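# Screw down raised hub-cover screws, then release the screwdriver

## Task

Use the screwdriver to sink each screw that sticks up from the hub cover until it sits fully down. Then open the gripper off the screwdriver and pull the arm away so nothing touches it. The driver only spins while its bit is being pressed in.

## Robot and tools

Robot: two arms, left_arm and right_arm, each ending in a two-finger gripper. The fingers point along the gripper's own +z axis and close along its y axis. The reported end_effector_position is the spot between the finger pads, roughly 1 cm back from the tips.

Frame: one scene frame for both arms. The origin lies on the table top midway between the arms. +z is up, +x reaches out over the table, and left_arm sits toward +y. The names left and right do not refer to image sides. Printed hand positions may be a bit off, more so when an arm is stretched far.

A row is always 16 plain numbers, even when one arm is idle: x, y, z, qw, qx, qy, qz, opening for left_arm, followed by the same eight for right_arm. x, y, z are an absolute target position in metres in the scene frame. qw, qx, qy, qz are an absolute target orientation quaternion, w first, in the same frame. Opening runs from -1 (closed) to +1 (fully open, 0.094 m). Away from the extremes, the fingers are driven to the point where grip_measured equals the value sent. To hold something, send a value below grip_measured: about 0.03 lower holds firmly, a smaller gap holds more gently.

execute_actions(actions): actions is a list of up to 15 actions; each action is a list of up to 15 rows; each row covers one control step of 1/30 s. If an action has fewer than 15 rows, its final row repeats for the remaining steps. An empty list simply reports state and images. Every control step, the commanded pose is clipped to at most 70 mm and 16 degrees from the gripper's measured pose, so a distant target can take several actions; after an action the arm continues only as far as the last clipped pose. An action is rejected for both arms if any target lies over 0.6 m from that gripper's current position along any of its axes; if the first action fails this or any action is malformed, nothing runs. To hold an orientation steady, repeat the same quaternion in every row rather than copying the drifted one from the result.

move(target, speed, blocking): target is one 16-number row as above, absolute poses. Each gripper travels a straight line toward its pose; both paths finish together, lasting 0.5 to 10 s (cut off at 10 s). speed is the path's top speed in m/s, 0.002 to 0.5, default 0.25; rotation is capped at twice that value in rad/s. The opening is applied at the start. Paths ignore obstacles and the other arm. Faster contact strikes harder, and a target set deeper past the contact presses harder, so approach screws slowly with the target only slightly below the surface. blocking=false returns after 0.5 s while motion continues; then only wait or stop are accepted until a result shows the move ended.

wait(seconds): 0 to 10; the arms keep their last command and a running move continues. stop(): brakes a running move; fingers keep moving. zoom_image(camera, region): camera is cam_high, cam_low, cam_left_wrist or cam_right_wrist; region is [x0, y0, x1, y1] pixels of that camera's 504x504 image, top-left origin, at most 504 by 504. finished_scene(scene): ends the current scene, given its number, and cannot be undone; call it only once the screws are down, the gripper has let go and the arm is clear.

Results: the state line gives each gripper's position and end_effector_quat_wxyz. Hand target lines show what the controller is now steering toward. grip_measured is finger opening on the command scale (the last joint value is the opening in metres); each gripper's reading may be off by up to about 1 mm. Step readings list positions at some steps; HELD with an arm label means that arm's row was partly held back. A pose unreachable line means the clearance check altered or blocked that arm's command. A move adds a move: line with its ending (done, off_target, moving, held, fault) and limits (paced means the pose was clipped; held means a check blocked steps, after which the arm may jump faster), plus each gripper's distance from its pose. Arms tend to finish a centimetre or more short, usually low.

Joint ranges (rad), base to gripper: waist -2.618 to 3.054, shoulder 0.000 to 3.142, elbow 0.000 to 3.142, wrist pitch -1.571 to 1.571, wrist yaw -1.571 to 1.571, wrist roll -2.094 to 2.094. Elbows never quite straighten.

Cameras: cam_high, cam_low, cam_left_wrist, cam_right_wrist, each 504x504, with pinhole-plus-radial calibration supplied; fixed cameras may be off by a few degrees and millimetres.

Cautions: grip the screwdriver firmly enough that brief external tugs don't pull it loose; don't drop it or slam it onto the cover; push on screws with moderate force only. Keep all objects inside the work area. Never let the arms collide or press on each other. For an idle arm, resend its last reported pose and intended opening every call. Holding loads warms motors: a MOTOR HOT line appears from 75 °C, at 90 °C the arm is halted for 10 s, and at 100 °C it goes limp and falls; FAULT lines report such stops. The robot keeps its last command while you think.

Each tool is called after "Request:" in YAML: its name, and indented under it one key for each argument.

## Session

Request:
execute_actions:
  actions: []

Scene clock: 0.00 s.
left_arm: end_effector_position=(+0.2848, +0.4063, +0.1146) grip_measured=+1.000 end_effector_quat_wxyz=(-0.227, +0.785, +0.459, +0.348) | right_arm: end_effector_position=(+0.1617, +0.0632, +0.1164) grip_measured=+1.000 end_effector_quat_wxyz=(-0.007, -0.451, +0.892, -0.014)
Joint positions: left_arm=[-0.177  1.422  0.855 -0.711 -0.817  2.011  0.094] | right_arm=[ 0.971  2.136  1.987 -1.45   0.014  0.131  0.094]
Joint velocities: left_arm=[-0.007  0.007 -0.022  0.037 -0.022 -0.007  0.   ] | right_arm=[-0.002 -0.007 -0.002 -0.007 -0.007  0.007  0.   ]
Motor temperatures (°C, as the motors report them): left_arm=[22 21 23 23 24 26] | right_arm=[22 22 24 25 24 26]
Hand target (left_arm): +0.283, +0.407, +0.116; -0.231, +0.785, +0.458, +0.346
Hand target (right_arm): +0.163, +0.065, +0.123; +0.002, -0.451, +0.892, -0.008

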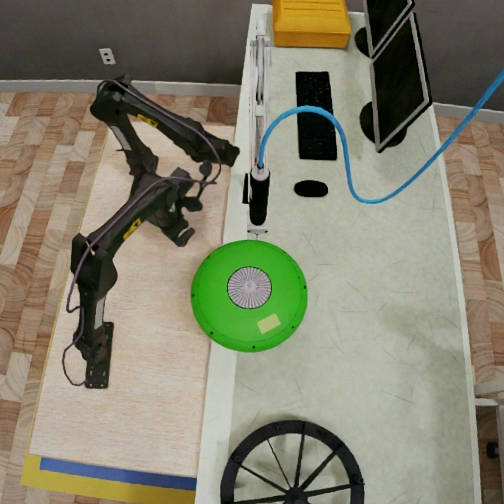

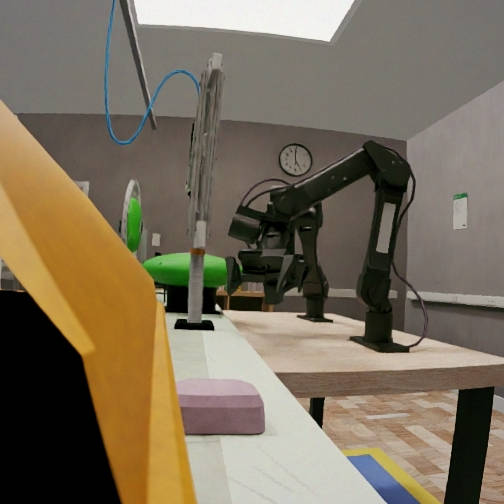

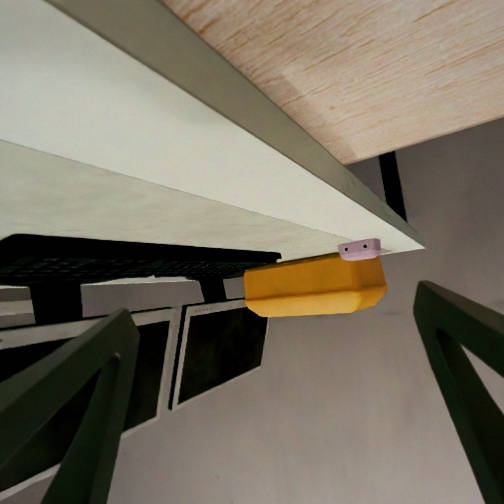

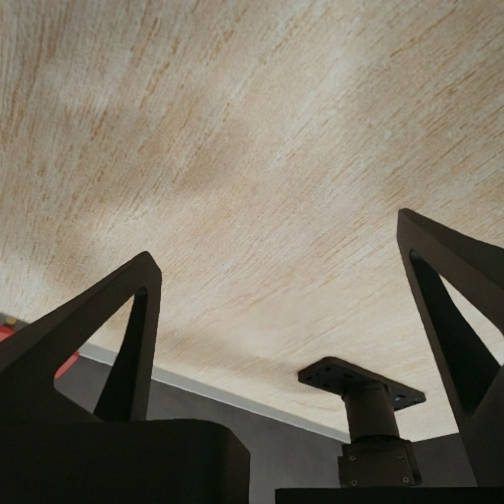

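Request:
zoom_image:
  camera: "cam_high"
  region: [170, 150, 330, 360]

Request:
zoom_image:
  camera: "cam_low"
  region: [120, 50, 300, 340]

Region (170, 150, 330, 360) of cam_high's 504x504 image, scaled by 2.400, with more detail than that image has; it fills the left 384 columns of this view, and the rest is white.

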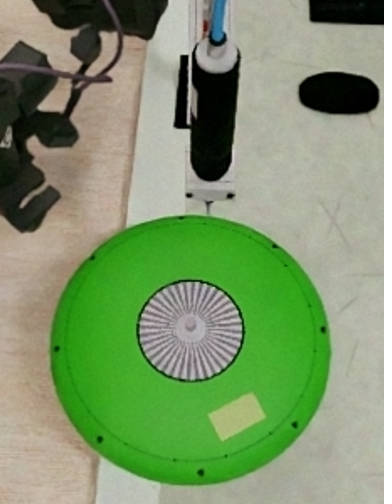

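Region (120, 50, 300, 340) of cam_low's 504x504 image, scaled by 1.738, with more detail than that image has; it fills the left 313 columns of this view, and the rest is white.

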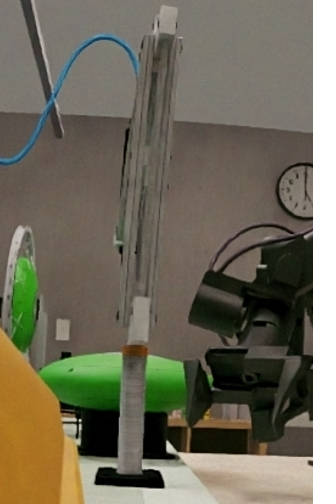

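Request:
move:
  target: [0.2848,0.4063,0.1146,-0.227,0.785,0.459,0.348,1, 0.22,-0.12,0.30,0.7071,0,0.7071,0,1]

Scene clock: 39.83 s.
left_arm: end_effector_position=(+0.2852, +0.4062, +0.1147) grip_measured=+1.000 end_effector_quat_wxyz=(-0.226, +0.785, +0.460, +0.348) | right_arm: end_effector_position=(+0.2170, -0.1132, +0.2980) grip_measured=+1.000 end_effector_quat_wxyz=(+0.700, +0.001, +0.714, +0.000)
Joint positions: left_arm=[-0.177  1.422  0.855 -0.709 -0.817  2.011  0.094] | right_arm=[1.077 0.978 0.608 0.32  1.174 0.048 0.094]
Joint velocities: left_arm=[-0.012 -0.022 -0.002 -0.022 -0.007 -0.037  0.   ] | right_arm=[-0.007  0.017 -0.012 -0.066 -0.022 -0.007  0.   ]
Motor temperatures (°C, as the motors report them): left_arm=[22 22 25 24 24 26] | right_arm=[22 27 25 26 24 26]
Hand target (left_arm): +0.285, +0.406, +0.115; -0.227, +0.785, +0.459, +0.348
Hand target (right_arm): +0.217, -0.120, +0.298; +0.703, +0.008, +0.712, -0.005
Off the commanded pose (left_arm): 0.000 m, 0 deg.
Off the commanded pose (right_arm): 0.008 m, 1 deg.
move: done
camera_calibration (this result's frames):
cam_left_wrist: T_world_to_cam=[[-0.816496, 0.563385, 0.12622, -0.00129024], [0.174403, 0.0322708, 0.984145, -0.15589], [0.55038, 0.825564, -0.124605, -0.375115], [0, 0, 0, 1]] pos_world=[0.23259, 0.315439, 0.10684]
cam_right_wrist: T_world_to_cam=[[0.0279402, -0.969708, -0.242663, -0.0398259], [-0.705945, 0.152728, -0.691603, 0.372482], [0.707715, 0.19063, -0.680294, 0.191221], [0, 0, 0, 1]] pos_world=[0.128735, -0.131961, 0.378032]

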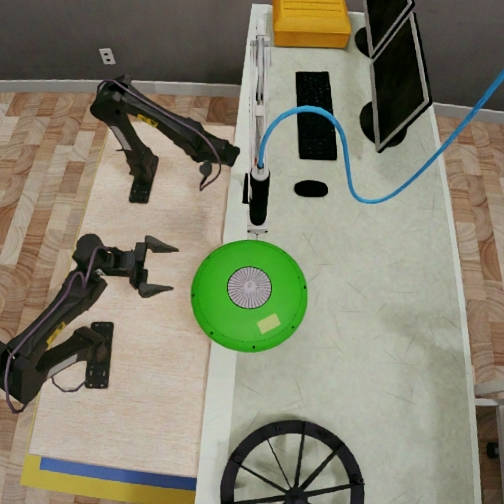

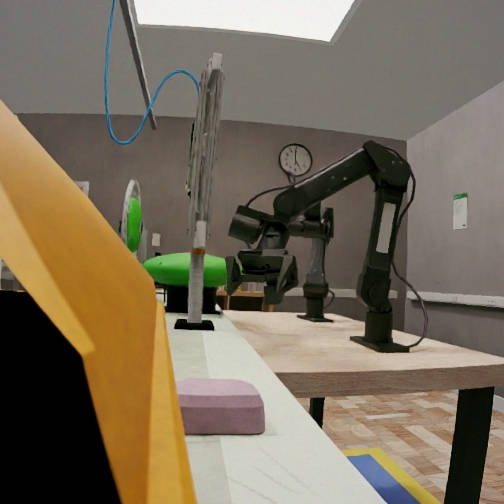

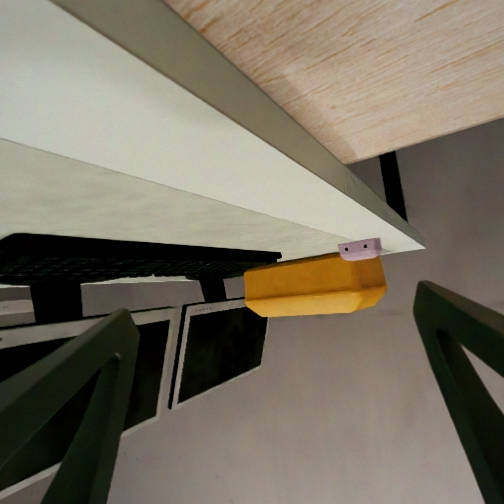

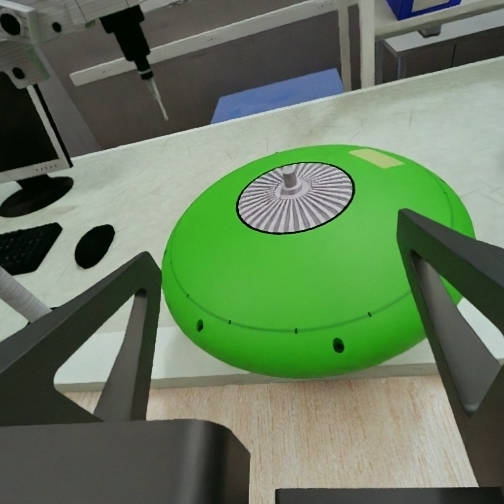

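Request:
zoom_image:
  camera: "cam_right_wrist"
  region: [150, 130, 490, 390]

Request:
zoom_image:
  camera: "cam_high"
  region: [185, 230, 315, 360]

Request:
zoom_image:
  camera: "cam_right_wrist"
  region: [0, 0, 240, 140]

Region (150, 130, 490, 390) of cam_right_wrist's 504x504 image, scaled by 1.482, with more detail than that image has; it fills the top 385 rows of this view, and the rest is white.

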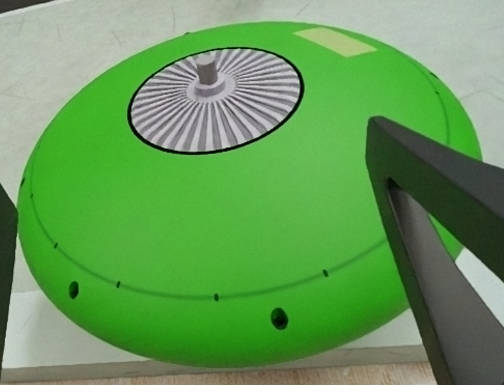

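Region (185, 230, 315, 360) of cam_high's 504x504 image, scaled by 3.877, with more detail than that image has.

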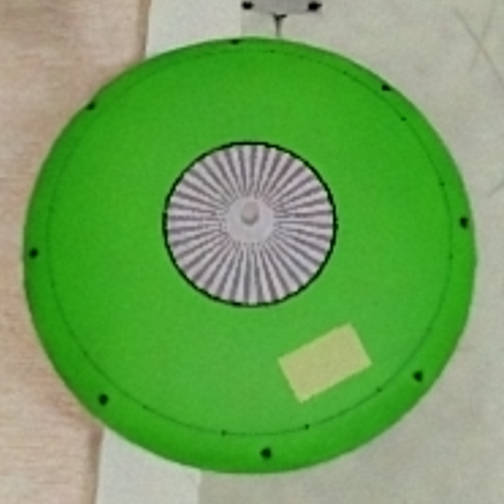

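Region (0, 0, 240, 140) of cam_right_wrist's 504x504 image, scaled by 2.100, with more detail than that image has; it fills the top 294 rows of this view, and the rest is white.

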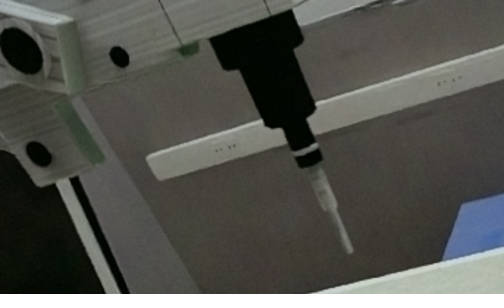

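Request:
zoom_image:
  camera: "cam_low"
  region: [135, 240, 245, 300]

Request:
zoom_image:
  camera: "cam_right_wrist"
  region: [240, 130, 480, 230]

Request:
zoom_image:
  camera: "cam_right_wrist"
  region: [150, 230, 370, 370]

Region (135, 240, 245, 300) of cam_low's 504x504 image, scaled by 4.582, with more detail than that image has; it fills the top 275 rows of this view, and the rest is white.

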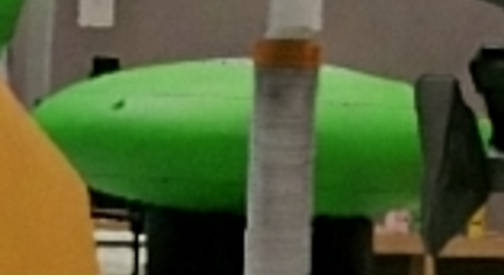

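Region (240, 130, 480, 230) of cam_right_wrist's 504x504 image, scaled by 2.100, with more detail than that image has; it fills the top 210 rows of this view, and the rest is white.

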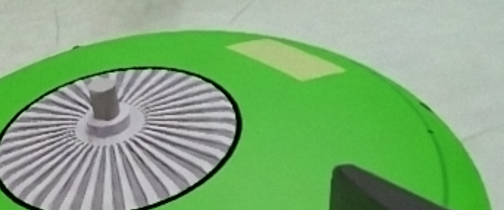

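Region (150, 230, 370, 370) of cam_right_wrist's 504x504 image, scaled by 2.291, with more detail than that image has; it fills the top 321 rows of this view, and the rest is white.

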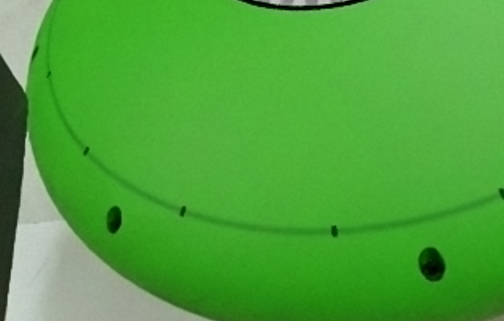

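Request:
move:
  target: [0.2848,0.4063,0.1146,-0.227,0.785,0.459,0.348,1, 0.42,-0.17,0.27,0.7071,0,0.7071,0,1]

Scene clock: 60.60 s.
left_arm: end_effector_position=(+0.2854, +0.4062, +0.1148) grip_measured=+1.000 end_effector_quat_wxyz=(-0.226, +0.785, +0.460, +0.349) | right_arm: end_effector_position=(+0.4117, -0.1728, +0.2524) grip_measured=+1.000 end_effector_quat_wxyz=(+0.690, -0.000, +0.724, -0.003)
Joint positions: left_arm=[-0.177  1.422  0.855 -0.708 -0.817  2.011  0.094] | right_arm=[0.318 1.496 0.772 0.671 0.417 0.017 0.094]
Joint velocities: left_arm=[ 0.007 -0.012 -0.027 -0.037 -0.037  0.007  0.   ] | right_arm=[-0.017 -0.022 -0.012  0.007 -0.022  0.007  0.   ]
Motor temperatures (°C, as the motors report them): left_arm=[22 22 25 25 24 26] | right_arm=[22 24 26 29 24 26]
Hand target (left_arm): +0.285, +0.406, +0.115; -0.227, +0.785, +0.459, +0.348
Hand target (right_arm): +0.417, -0.172, +0.269; +0.704, +0.002, +0.710, +0.002
Off the commanded pose (left_arm): 0.001 m, 0 deg.
Off the commanded pose (right_arm): 0.020 m, 3 deg.
move: off_target (right_arm)
camera_calibration (this result's frames):
cam_left_wrist: T_world_to_cam=[[-0.81659, 0.563404, 0.125524, -0.00106855], [0.173667, 0.0324193, 0.984271, -0.15582], [0.550473, 0.825545, -0.124318, -0.375214], [0, 0, 0, 1]] pos_world=[0.232734, 0.31541, 0.106857]
cam_right_wrist: T_world_to_cam=[[0.0186681, -0.971283, -0.237193, -0.111996], [-0.724974, 0.15022, -0.672196, 0.489997], [0.688523, 0.184507, -0.701351, 0.0460218], [0, 0, 0, 1]] pos_world=[0.325639, -0.190879, 0.335087]

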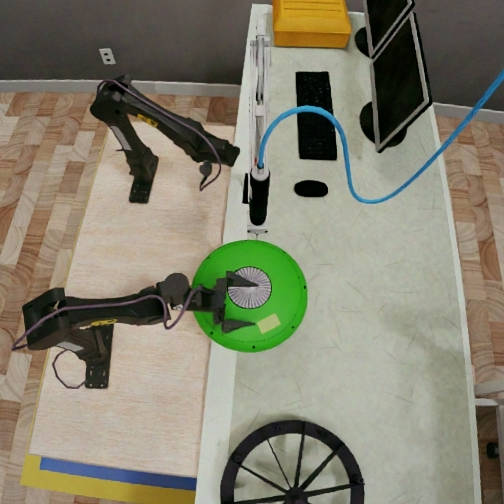

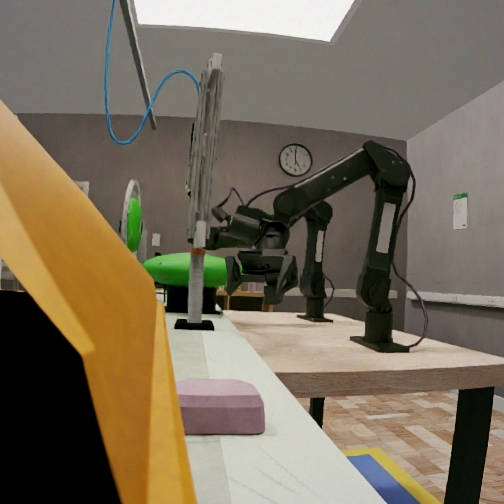

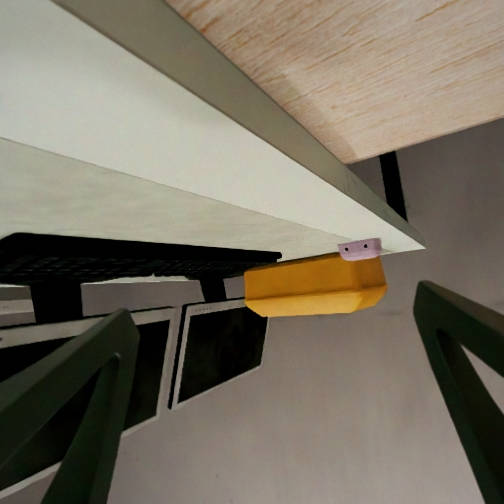

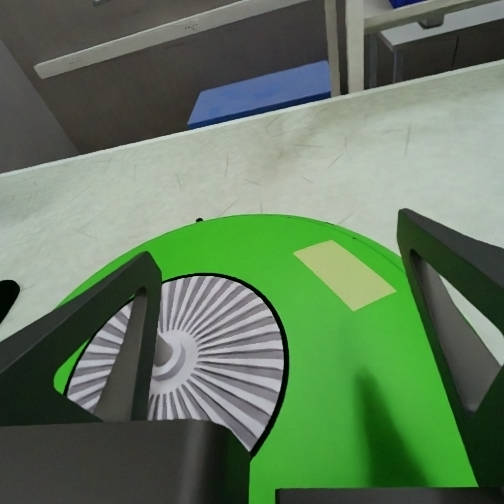

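Request:
zoom_image:
  camera: "cam_right_wrist"
  region: [40, 190, 410, 330]

Region (40, 190, 410, 330) of cam_right_wrist's 504x504 image, scaled by 1.362, with more detail than that image has; it fills the top 191 rows of this view, and the rest is white.

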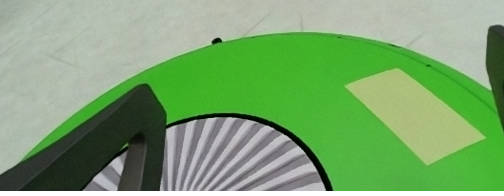

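Request:
move:
  target: [0.2848,0.4063,0.1146,-0.227,0.785,0.459,0.348,1, 0.36,-0.17,0.27,0,0,1,0,1]
  speed: 0.4

Scene clock: 77.13 s.
left_arm: end_effector_position=(+0.2855, +0.4062, +0.1148) grip_measured=+1.000 end_effector_quat_wxyz=(-0.226, +0.785, +0.460, +0.349) | right_arm: end_effector_position=(+0.3666, -0.1650, +0.2601) grip_measured=+1.000 end_effector_quat_wxyz=(+0.163, -0.009, +0.986, +0.039)
Joint positions: left_arm=[-0.177  1.422  0.855 -0.707 -0.817  2.011  0.094] | right_arm=[ 0.215  1.983  2.304 -1.556  0.022  0.289  0.094]
Joint velocities: left_arm=[-0.017  0.002 -0.012 -0.007  0.022 -0.022  0.   ] | right_arm=[ 0.007 -0.002 -0.022 -0.081  0.007 -0.037  0.   ]
Motor temperatures (°C, as the motors report them): left_arm=[22 22 26 25 24 26] | right_arm=[22 24 27 31 24 26]
Hand target (left_arm): +0.285, +0.406, +0.115; -0.227, +0.785, +0.459, +0.348
Hand target (right_arm): +0.361, -0.169, +0.271; +0.171, -0.008, +0.984, +0.045
Off the commanded pose (left_arm): 0.001 m, 0 deg.
Off the commanded pose (right_arm): 0.013 m, 19 deg; orientation clipped at the last step of the last action.
joint sent to its limit (right arm) — the command would take joint 4 (wrist pitch) past its lower limit, so that joint was sent only as far as its limit.
move: off_target (right_arm); limits=paced
camera_calibration (this result's frames):
cam_left_wrist: T_world_to_cam=[[-0.816684, 0.563423, 0.124828, -0.000846921], [0.172931, 0.0325678, 0.984395, -0.155749], [0.550566, 0.825526, -0.124031, -0.375314], [0, 0, 0, 1]] pos_world=[0.232877, 0.315381, 0.106874]
cam_right_wrist: T_world_to_cam=[[-0.186267, -0.96581, -0.180323, -0.0404713], [-0.894408, 0.0907273, 0.437954, 0.22488], [-0.40662, 0.242859, -0.880727, 0.538773], [0, 0, 0, 1]] pos_world=[0.412672, -0.190336, 0.368727]

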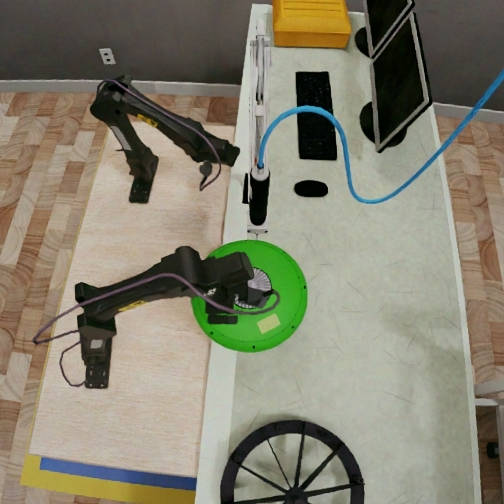

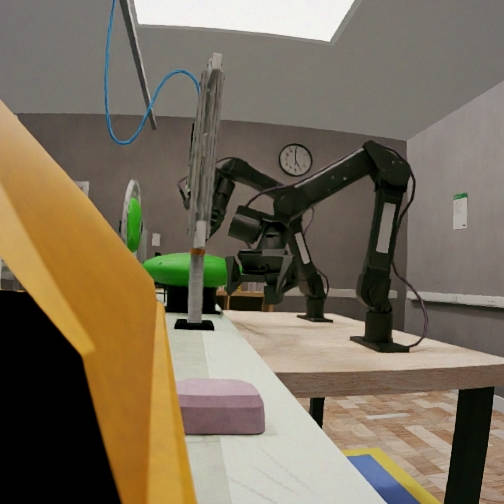

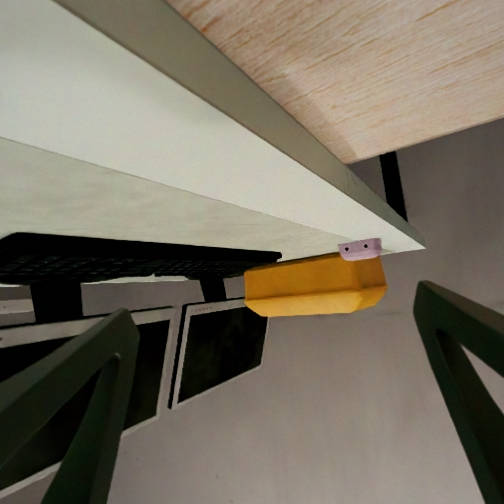

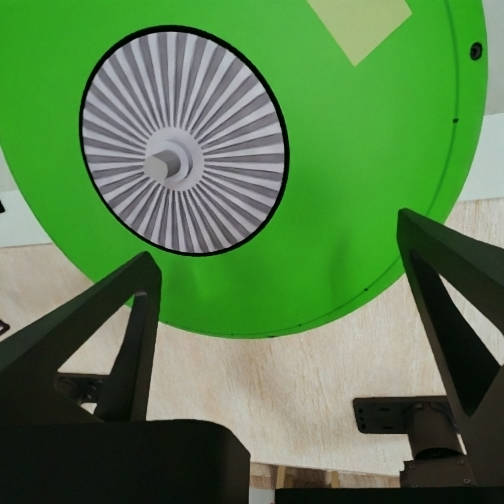

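Request:
zoom_image:
  camera: "cam_right_wrist"
  region: [400, 10, 504, 230]

Request:
zoom_image:
  camera: "cam_right_wrist"
  region: [0, 130, 420, 360]

Region (400, 10, 504, 230) of cam_right_wrist's 504x504 image, scaled by 2.291, with more detail than that image has; it fills the left 238 columns of this view, and the rest is white.

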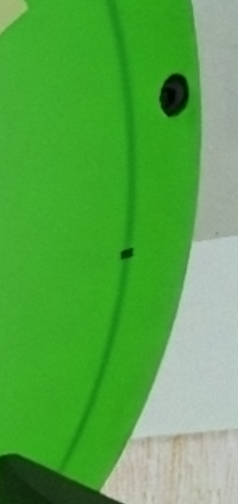

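Region (0, 130, 420, 360) of cam_right_wrist's 504x504 image, scaled by 1.200, with more detail than that image has; it fills the top 276 rows of this view, and the rest is white.

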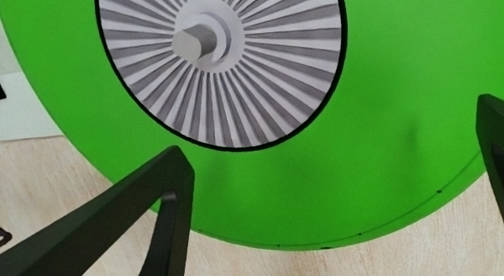

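Request:
move:
  target: [0.2848,0.4063,0.1146,-0.227,0.785,0.459,0.348,1, 0.3666,-0.165,0.27,0.163,-0.009,0.986,0.039,-1]

Request:
zoom_image:
  camera: "cam_right_wrist"
  region: [0, 100, 504, 360]

Scene clock: 88.10 s.
left_arm: end_effector_position=(+0.2856, +0.4061, +0.1148) grip_measured=+1.000 end_effector_quat_wxyz=(-0.226, +0.785, +0.460, +0.349) | right_arm: end_effector_position=(+0.3664, -0.1645, +0.2601) grip_measured=-0.987 end_effector_quat_wxyz=(+0.162, -0.009, +0.986, +0.041)
Joint positions: left_arm=[-0.177  1.422  0.855 -0.707 -0.817  2.011  0.094] | right_arm=[ 0.215  1.983  2.304 -1.556  0.018  0.289  0.001]
Joint velocities: left_arm=[ 0.012 -0.007  0.007 -0.066 -0.022  0.007  0.   ] | right_arm=[ 0.002 -0.002  0.002 -0.022 -0.037 -0.037 -0.   ]
Motor temperatures (°C, as the motors report them): left_arm=[22 22 26 25 24 26] | right_arm=[22 26 27 29 24 26]
Hand target (left_arm): +0.285, +0.406, +0.115; -0.227, +0.785, +0.459, +0.348
Hand target (right_arm): +0.366, -0.165, +0.270; +0.173, -0.009, +0.984, +0.042
Off the commanded pose (left_arm): 0.001 m, 0 deg.
Off the commanded pose (right_arm): 0.010 m, 0 deg.
joint sent to its limit (right arm) — the command would take joint 4 (wrist pitch) past its lower limit, so that joint was sent only as far as its limit.
move: done
camera_calibration (this result's frames):
cam_left_wrist: T_world_to_cam=[[-0.816777, 0.563442, 0.124133, -0.000625344], [0.172195, 0.0327163, 0.984519, -0.155678], [0.550659, 0.825507, -0.123744, -0.375413], [0, 0, 0, 1]] pos_world=[0.233021, 0.315352, 0.106891]
cam_right_wrist: T_world_to_cam=[[-0.185589, -0.965331, -0.183559, -0.0393419], [-0.893805, 0.0882297, 0.439691, 0.223535], [-0.408252, 0.245667, -0.879192, 0.539158], [0, 0, 0, 1]] pos_world=[0.412607, -0.190154, 0.368515]

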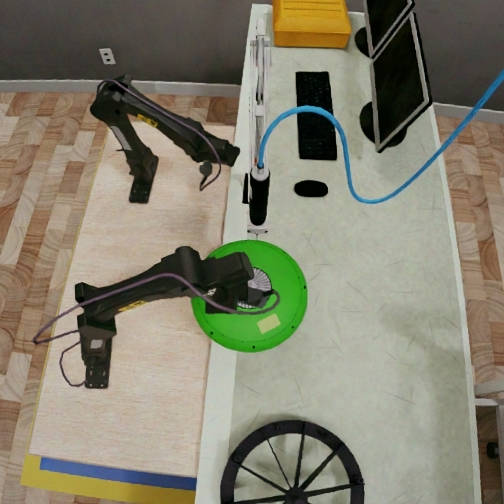

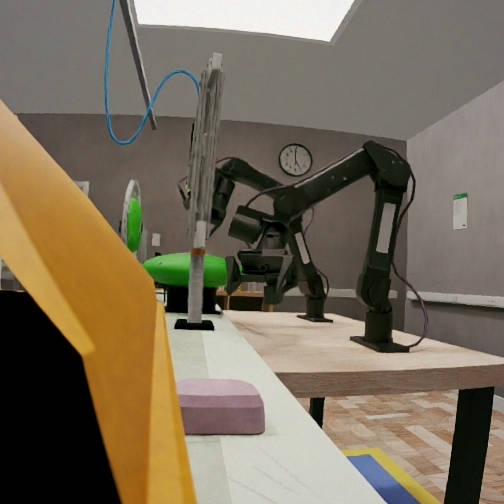

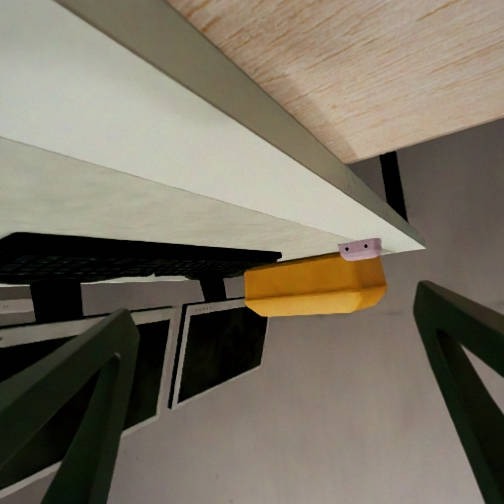

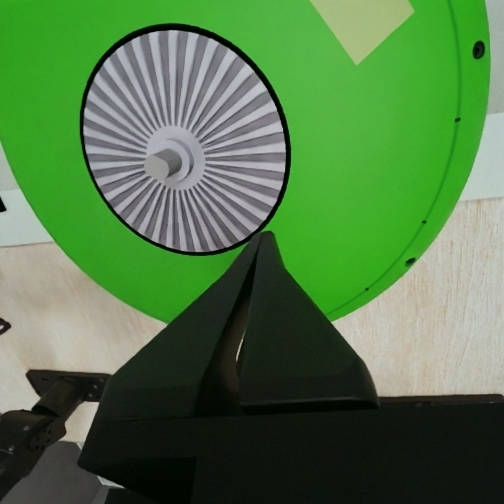

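Region (0, 100, 504, 360) of cam_right_wrist's 504x504 image, scaled by 1.000; it fills the top 260 rows of this view, and the rest is white.

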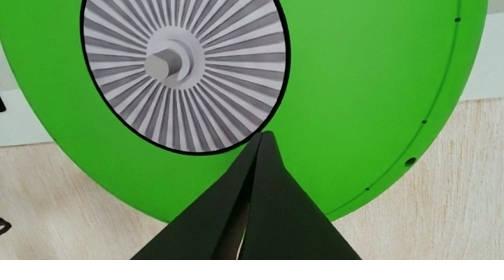

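Request:
move:
  target: [0.2848,0.4063,0.1146,-0.227,0.785,0.459,0.348,1, 0.27,-0.073,0.45,0.696,-0.123,0.696,0.123,1]
  speed: 0.35

Scene clock: 113.50 s.
left_arm: end_effector_position=(+0.2857, +0.4061, +0.1149) grip_measured=+1.000 end_effector_quat_wxyz=(-0.226, +0.785, +0.460, +0.349) | right_arm: end_effector_position=(+0.2763, -0.0682, +0.4449) grip_measured=+1.000 end_effector_quat_wxyz=(+0.691, -0.118, +0.703, +0.122)
Joint positions: left_arm=[-0.177  1.422  0.855 -0.706 -0.817  2.011  0.094] | right_arm=[ 0.751  1.146  1.269 -0.14   0.506  0.016  0.094]
Joint velocities: left_arm=[-0.017  0.017 -0.012 -0.051  0.066 -0.051  0.   ] | right_arm=[ 0.017 -0.007 -0.007 -0.081 -0.007  0.037  0.   ]
Motor temperatures (°C, as the motors report them): left_arm=[22 23 26 25 24 26] | right_arm=[22 26 27 29 24 26]
Hand target (left_arm): +0.285, +0.406, +0.115; -0.227, +0.785, +0.459, +0.348
Hand target (right_arm): +0.273, -0.071, +0.448; +0.697, -0.116, +0.697, +0.121
Off the commanded pose (left_arm): 0.001 m, 0 deg.
Off the commanded pose (right_arm): 0.009 m, 1 deg.
move: done
camera_calibration (this result's frames):
cam_left_wrist: T_world_to_cam=[[-0.816823, 0.563451, 0.123785, -0.000514577], [0.171827, 0.0327906, 0.984581, -0.155643], [0.550705, 0.825498, -0.1236, -0.375463], [0, 0, 0, 1]] pos_world=[0.233093, 0.315338, 0.1069]
cam_right_wrist: T_world_to_cam=[[0.351454, -0.902741, -0.24807, -0.0445995], [-0.714846, -0.0876591, -0.693765, 0.496069], [0.604545, 0.421159, -0.676129, 0.283016], [0, 0, 0, 1]] pos_world=[0.199192, -0.115972, 0.524447]

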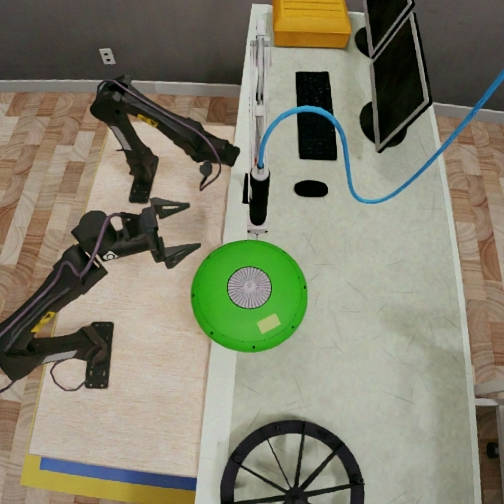

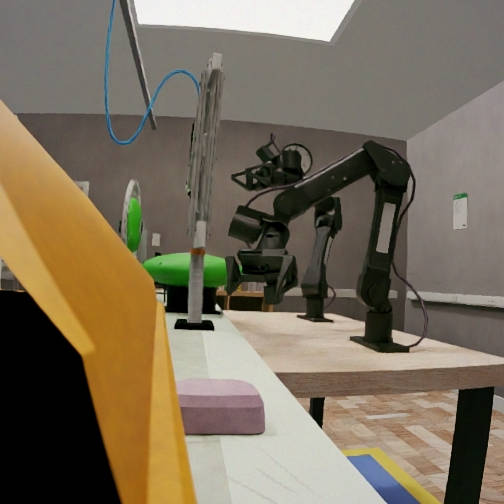

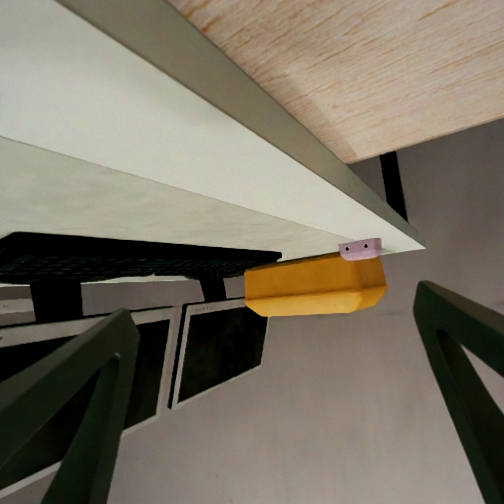

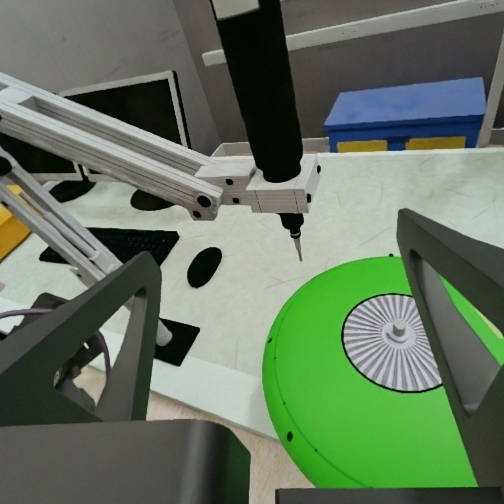

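Request:
move:
  target: [0.2848,0.4063,0.1146,-0.227,0.785,0.459,0.348,1, 0.36,-0.041,0.44,0.696,-0.123,0.696,0.123,0.6]
  speed: 0.15

Scene clock: 123.67 s.
left_arm: end_effector_position=(+0.2858, +0.4061, +0.1149) grip_measured=+1.000 end_effector_quat_wxyz=(-0.225, +0.784, +0.460, +0.350) | right_arm: end_effector_position=(+0.3585, -0.0405, +0.4194) grip_measured=+0.602 end_effector_quat_wxyz=(+0.680, -0.128, +0.712, +0.117)
Joint positions: left_arm=[-0.177  1.422  0.855 -0.706 -0.817  2.011  0.094] | right_arm=[ 0.599  1.412  1.38  -0.018  0.347  0.011  0.075]
Joint velocities: left_arm=[-0.007 -0.022 -0.002 -0.007 -0.022 -0.066  0.   ] | right_arm=[-0.007 -0.017 -0.007  0.007 -0.022  0.037  0.001]
Motor temperatures (°C, as the motors report them): left_arm=[22 23 26 25 24 26] | right_arm=[22 25 27 31 24 26]
Hand target (left_arm): +0.285, +0.406, +0.115; -0.227, +0.785, +0.459, +0.348
Hand target (right_arm): +0.359, -0.043, +0.439; +0.696, -0.122, +0.697, +0.123
Off the commanded pose (left_arm): 0.001 m, 0 deg.
Off the commanded pose (right_arm): 0.021 m, 3 deg.
move: off_target (right_arm)
camera_calibration (this result's frames):
cam_left_wrist: T_world_to_cam=[[-0.816915, 0.56347, 0.123089, -0.000293082], [0.17109, 0.0329392, 0.984705, -0.155572], [0.550797, 0.82548, -0.123313, -0.375562], [0, 0, 0, 1]] pos_world=[0.233236, 0.315309, 0.106917]
cam_right_wrist: T_world_to_cam=[[0.3527, -0.905762, -0.234942, -0.0608934], [-0.731298, -0.110171, -0.673101, 0.535985], [0.583786, 0.409215, -0.701239, 0.22191], [0, 0, 0, 1]] pos_world=[0.283894, -0.0869141, 0.502078]

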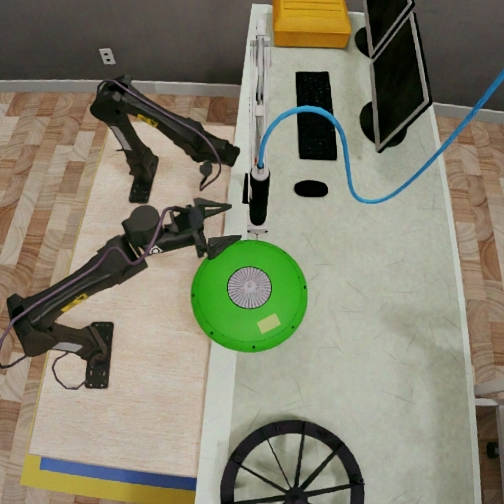

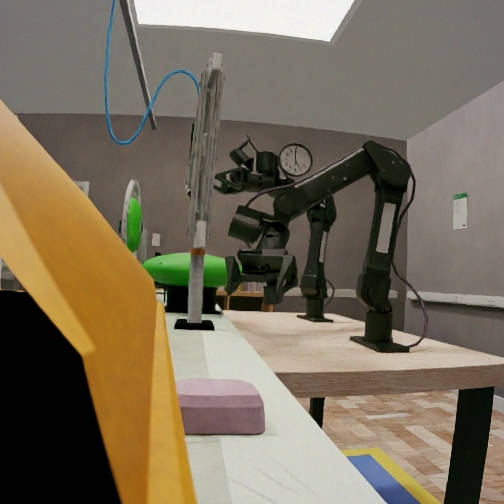

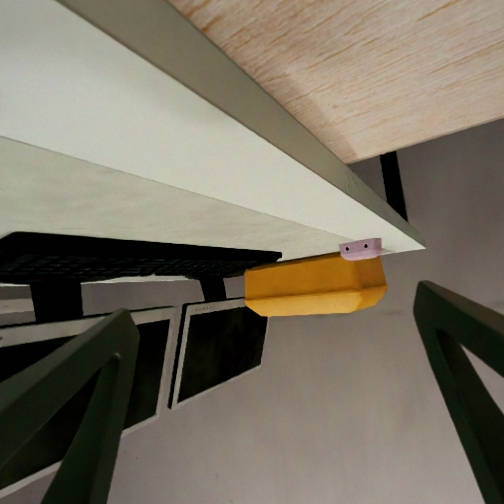

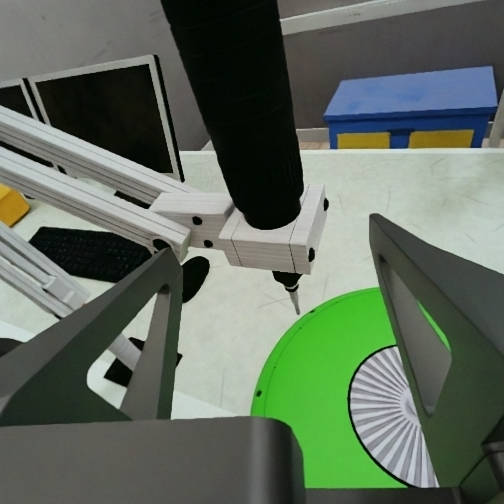

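Request:
move:
  target: [0.2848,0.4063,0.1146,-0.227,0.785,0.459,0.348,1, 0.408,-0.022,0.445,0.71,-0.125,0.682,0.12,0.6]
  speed: 0.08

Scene clock: 133.60 s.
left_arm: end_effector_position=(+0.2859, +0.4061, +0.1149) grip_measured=+1.000 end_effector_quat_wxyz=(-0.225, +0.784, +0.460, +0.350) | right_arm: end_effector_position=(+0.4069, -0.0201, +0.4229) grip_measured=+0.602 end_effector_quat_wxyz=(+0.693, -0.129, +0.700, +0.115)
Joint positions: left_arm=[-0.177  1.422  0.855 -0.705 -0.817  2.011  0.094] | right_arm=[ 0.556  1.597  1.531  0.052  0.305 -0.013  0.075]
Joint velocities: left_arm=[-0.007  0.002  0.012 -0.022  0.037 -0.022  0.   ] | right_arm=[-0.007 -0.002 -0.012 -0.022 -0.037  0.022 -0.001]
Motor temperatures (°C, as the motors report them): left_arm=[22 23 26 25 24 26] | right_arm=[22 25 28 33 24 26]
Hand target (left_arm): +0.285, +0.406, +0.115; -0.227, +0.785, +0.459, +0.348
Hand target (right_arm): +0.407, -0.023, +0.445; +0.710, -0.124, +0.683, +0.120
Off the commanded pose (left_arm): 0.001 m, 0 deg.
Off the commanded pose (right_arm): 0.022 m, 3 deg.
move: off_target (right_arm)
camera_calibration (this result's frames):
cam_left_wrist: T_world_to_cam=[[-0.816961, 0.563479, 0.122741, -0.000182355], [0.170722, 0.0330134, 0.984766, -0.155536], [0.550843, 0.82547, -0.123169, -0.375612], [0, 0, 0, 1]] pos_world=[0.233308, 0.315294, 0.106925]
cam_right_wrist: T_world_to_cam=[[0.360128, -0.90581, -0.223192, -0.0666169], [-0.706921, -0.108853, -0.698866, 0.576929], [0.608745, 0.409461, -0.679537, 0.168466], [0, 0, 0, 1]] pos_world=[0.32928, -0.0665221, 0.502807]

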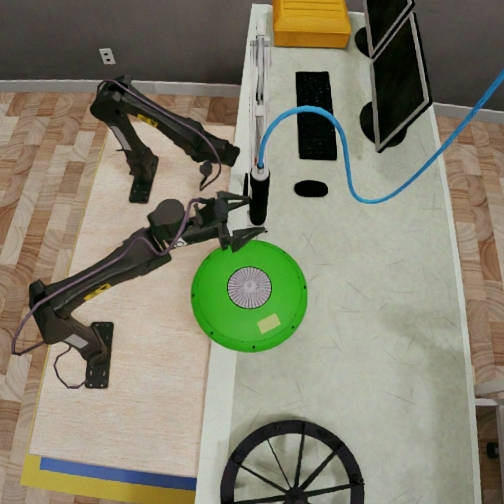

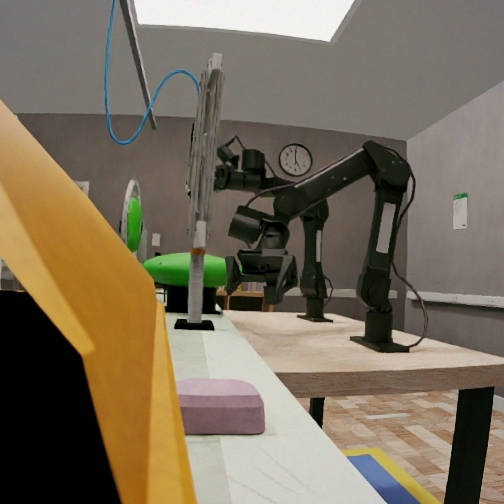

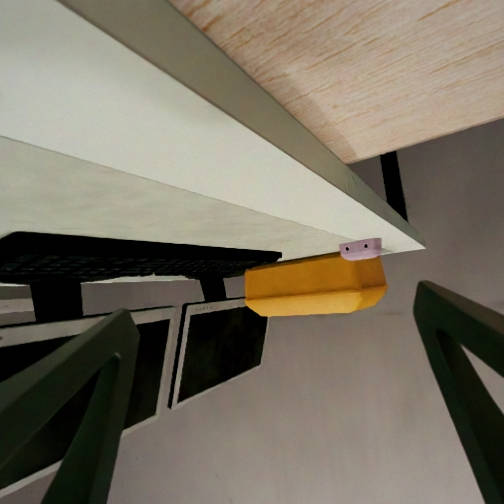

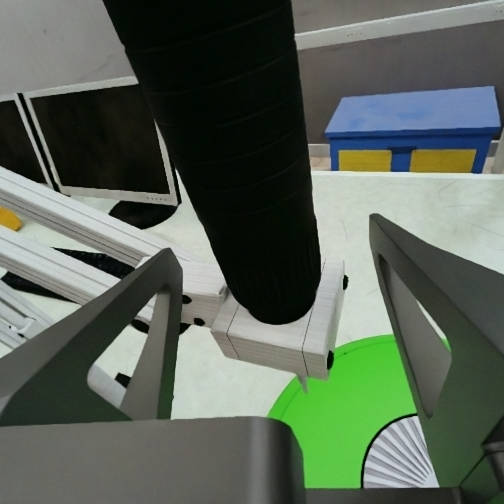

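Request:
move:
  target: [0.2848,0.4063,0.1146,-0.227,0.785,0.459,0.348,1, 0.415,-0.020,0.445,0.71,-0.125,0.682,0.12,0.2]
  speed: 0.05

Request:
move:
  target: [0.2848,0.4063,0.1146,-0.227,0.785,0.459,0.348,1, 0.415,-0.020,0.445,0.71,-0.125,0.682,0.12,-0.2]
  speed: 0.05

Scene clock: 141.90 s.
left_arm: end_effector_position=(+0.2859, +0.4061, +0.1149) grip_measured=+1.000 end_effector_quat_wxyz=(-0.225, +0.784, +0.460, +0.350) | right_arm: end_effector_position=(+0.4131, -0.0176, +0.4263) grip_measured=+0.202 end_effector_quat_wxyz=(+0.696, -0.129, +0.697, +0.117)
Joint positions: left_arm=[-0.177  1.422  0.855 -0.705 -0.817  2.011  0.094] | right_arm=[ 0.549  1.622  1.563  0.055  0.297 -0.015  0.056]
Joint velocities: left_arm=[ 0.002  0.012 -0.017  0.051  0.037  0.022  0.   ] | right_arm=[ 0.012 -0.007 -0.007  0.037 -0.037  0.051 -0.   ]
Motor temperatures (°C, as the motors report them): left_arm=[22 23 26 25 24 26] | right_arm=[22 25 28 34 24 26]
Hand target (left_arm): +0.285, +0.406, +0.115; -0.227, +0.785, +0.459, +0.348
Hand target (right_arm): +0.414, -0.020, +0.445; +0.710, -0.125, +0.682, +0.120
Off the commanded pose (left_arm): 0.001 m, 0 deg.
Off the commanded pose (right_arm): 0.019 m, 2 deg.
move: off_target (right_arm)
camera_calibration (this result's frames):
cam_left_wrist: T_world_to_cam=[[-0.816961, 0.563479, 0.122741, -0.000182355], [0.170722, 0.0330134, 0.984766, -0.155536], [0.550843, 0.82547, -0.123169, -0.375612], [0, 0, 0, 1]] pos_world=[0.233308, 0.315294, 0.106925]
cam_right_wrist: T_world_to_cam=[[0.363191, -0.904376, -0.224044, -0.0668127], [-0.701515, -0.107183, -0.704549, 0.584209], [0.613163, 0.413056, -0.673361, 0.161534], [0, 0, 0, 1]] pos_world=[0.33505, -0.0645288, 0.505405]

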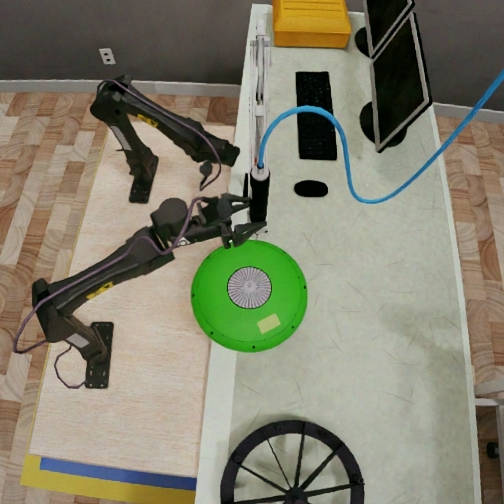

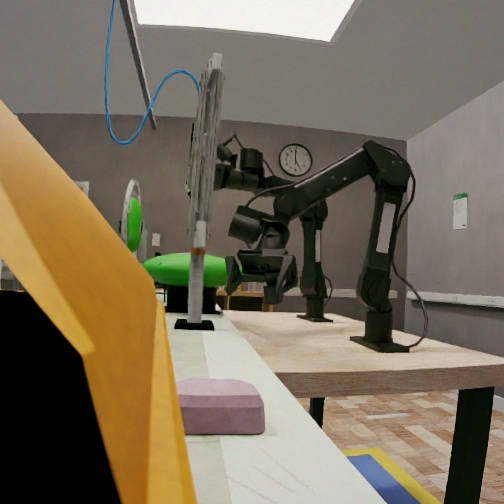

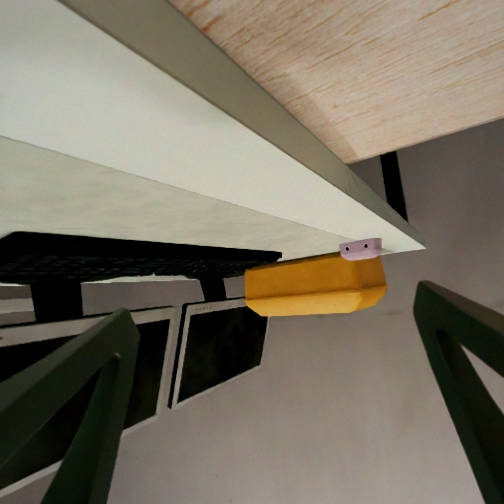

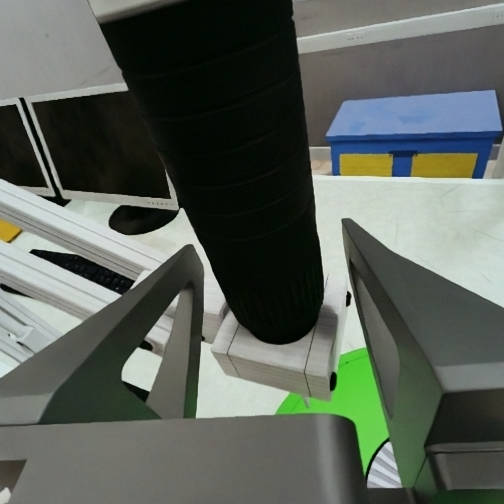

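Scene clock: 142.60 s.
left_arm: end_effector_position=(+0.2860, +0.4061, +0.1149) grip_measured=+1.000 end_effector_quat_wxyz=(-0.225, +0.784, +0.460, +0.350) | right_arm: end_effector_position=(+0.4132, -0.0178, +0.4263) grip_measured=-0.192 end_effector_quat_wxyz=(+0.696, -0.128, +0.697, +0.117)
Joint positions: left_arm=[-0.177  1.422  0.855 -0.705 -0.817  2.011  0.094] | right_arm=[ 0.549  1.622  1.563  0.055  0.298 -0.014  0.038]
Joint velocities: left_arm=[ 0.007 -0.002 -0.002 -0.007 -0.007 -0.037  0.   ] | right_arm=[ 0.012 -0.002  0.002 -0.037  0.081 -0.066 -0.001]
Motor temperatures (°C, as the motors report them): left_arm=[22 23 26 25 24 26] | right_arm=[22 25 28 34 24 26]
Hand target (left_arm): +0.285, +0.406, +0.115; -0.227, +0.785, +0.459, +0.348
Hand target (right_arm): +0.414, -0.020, +0.445; +0.710, -0.125, +0.682, +0.120
Off the commanded pose (left_arm): 0.001 m, 0 deg.
Off the commanded pose (right_arm): 0.019 m, 2 deg.
move: off_target (right_arm)
camera_calibration (this result's frames):
cam_left_wrist: T_world_to_cam=[[-0.817007, 0.563489, 0.122393, -0.000071642], [0.170354, 0.0330877, 0.984827, -0.155501], [0.550889, 0.825461, -0.123025, -0.375662], [0, 0, 0, 1]] pos_world=[0.23338, 0.31528, 0.106934]
cam_right_wrist: T_world_to_cam=[[0.36244, -0.904494, -0.224784, -0.0663215], [-0.701778, -0.106142, -0.704444, 0.584311], [0.613306, 0.413067, -0.673224, 0.161441], [0, 0, 0, 1]] pos_world=[0.335081, -0.0646532, 0.505392]

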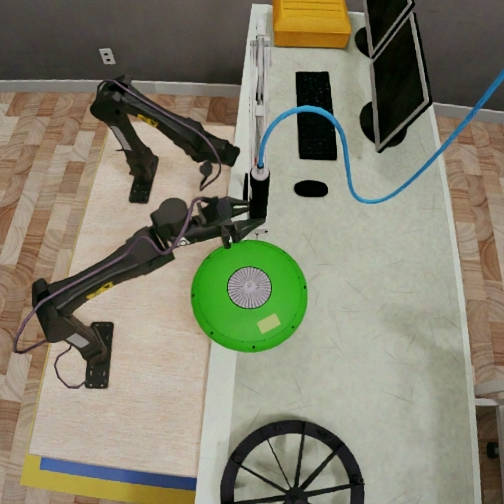

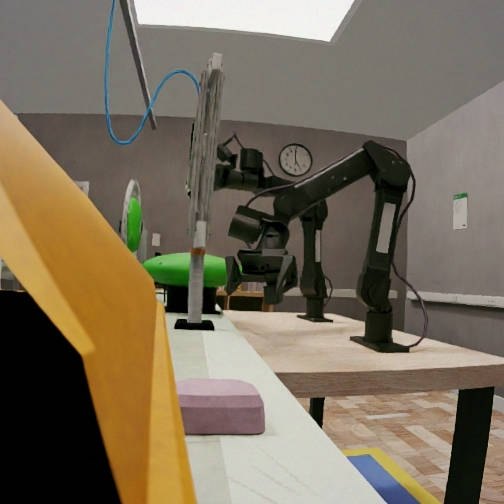

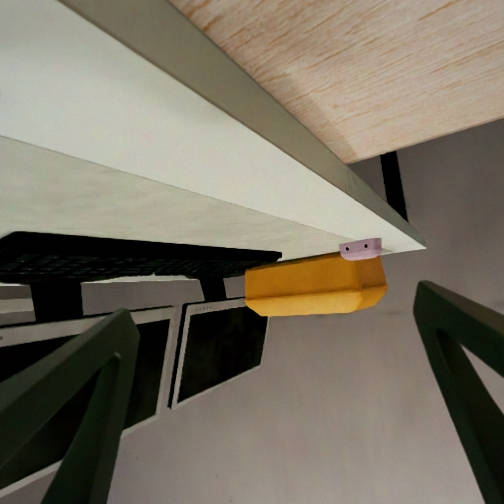

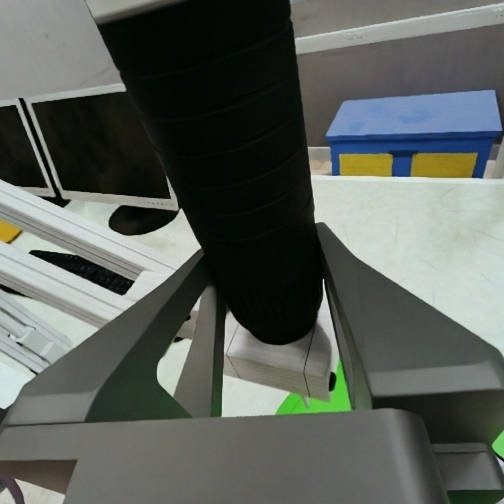

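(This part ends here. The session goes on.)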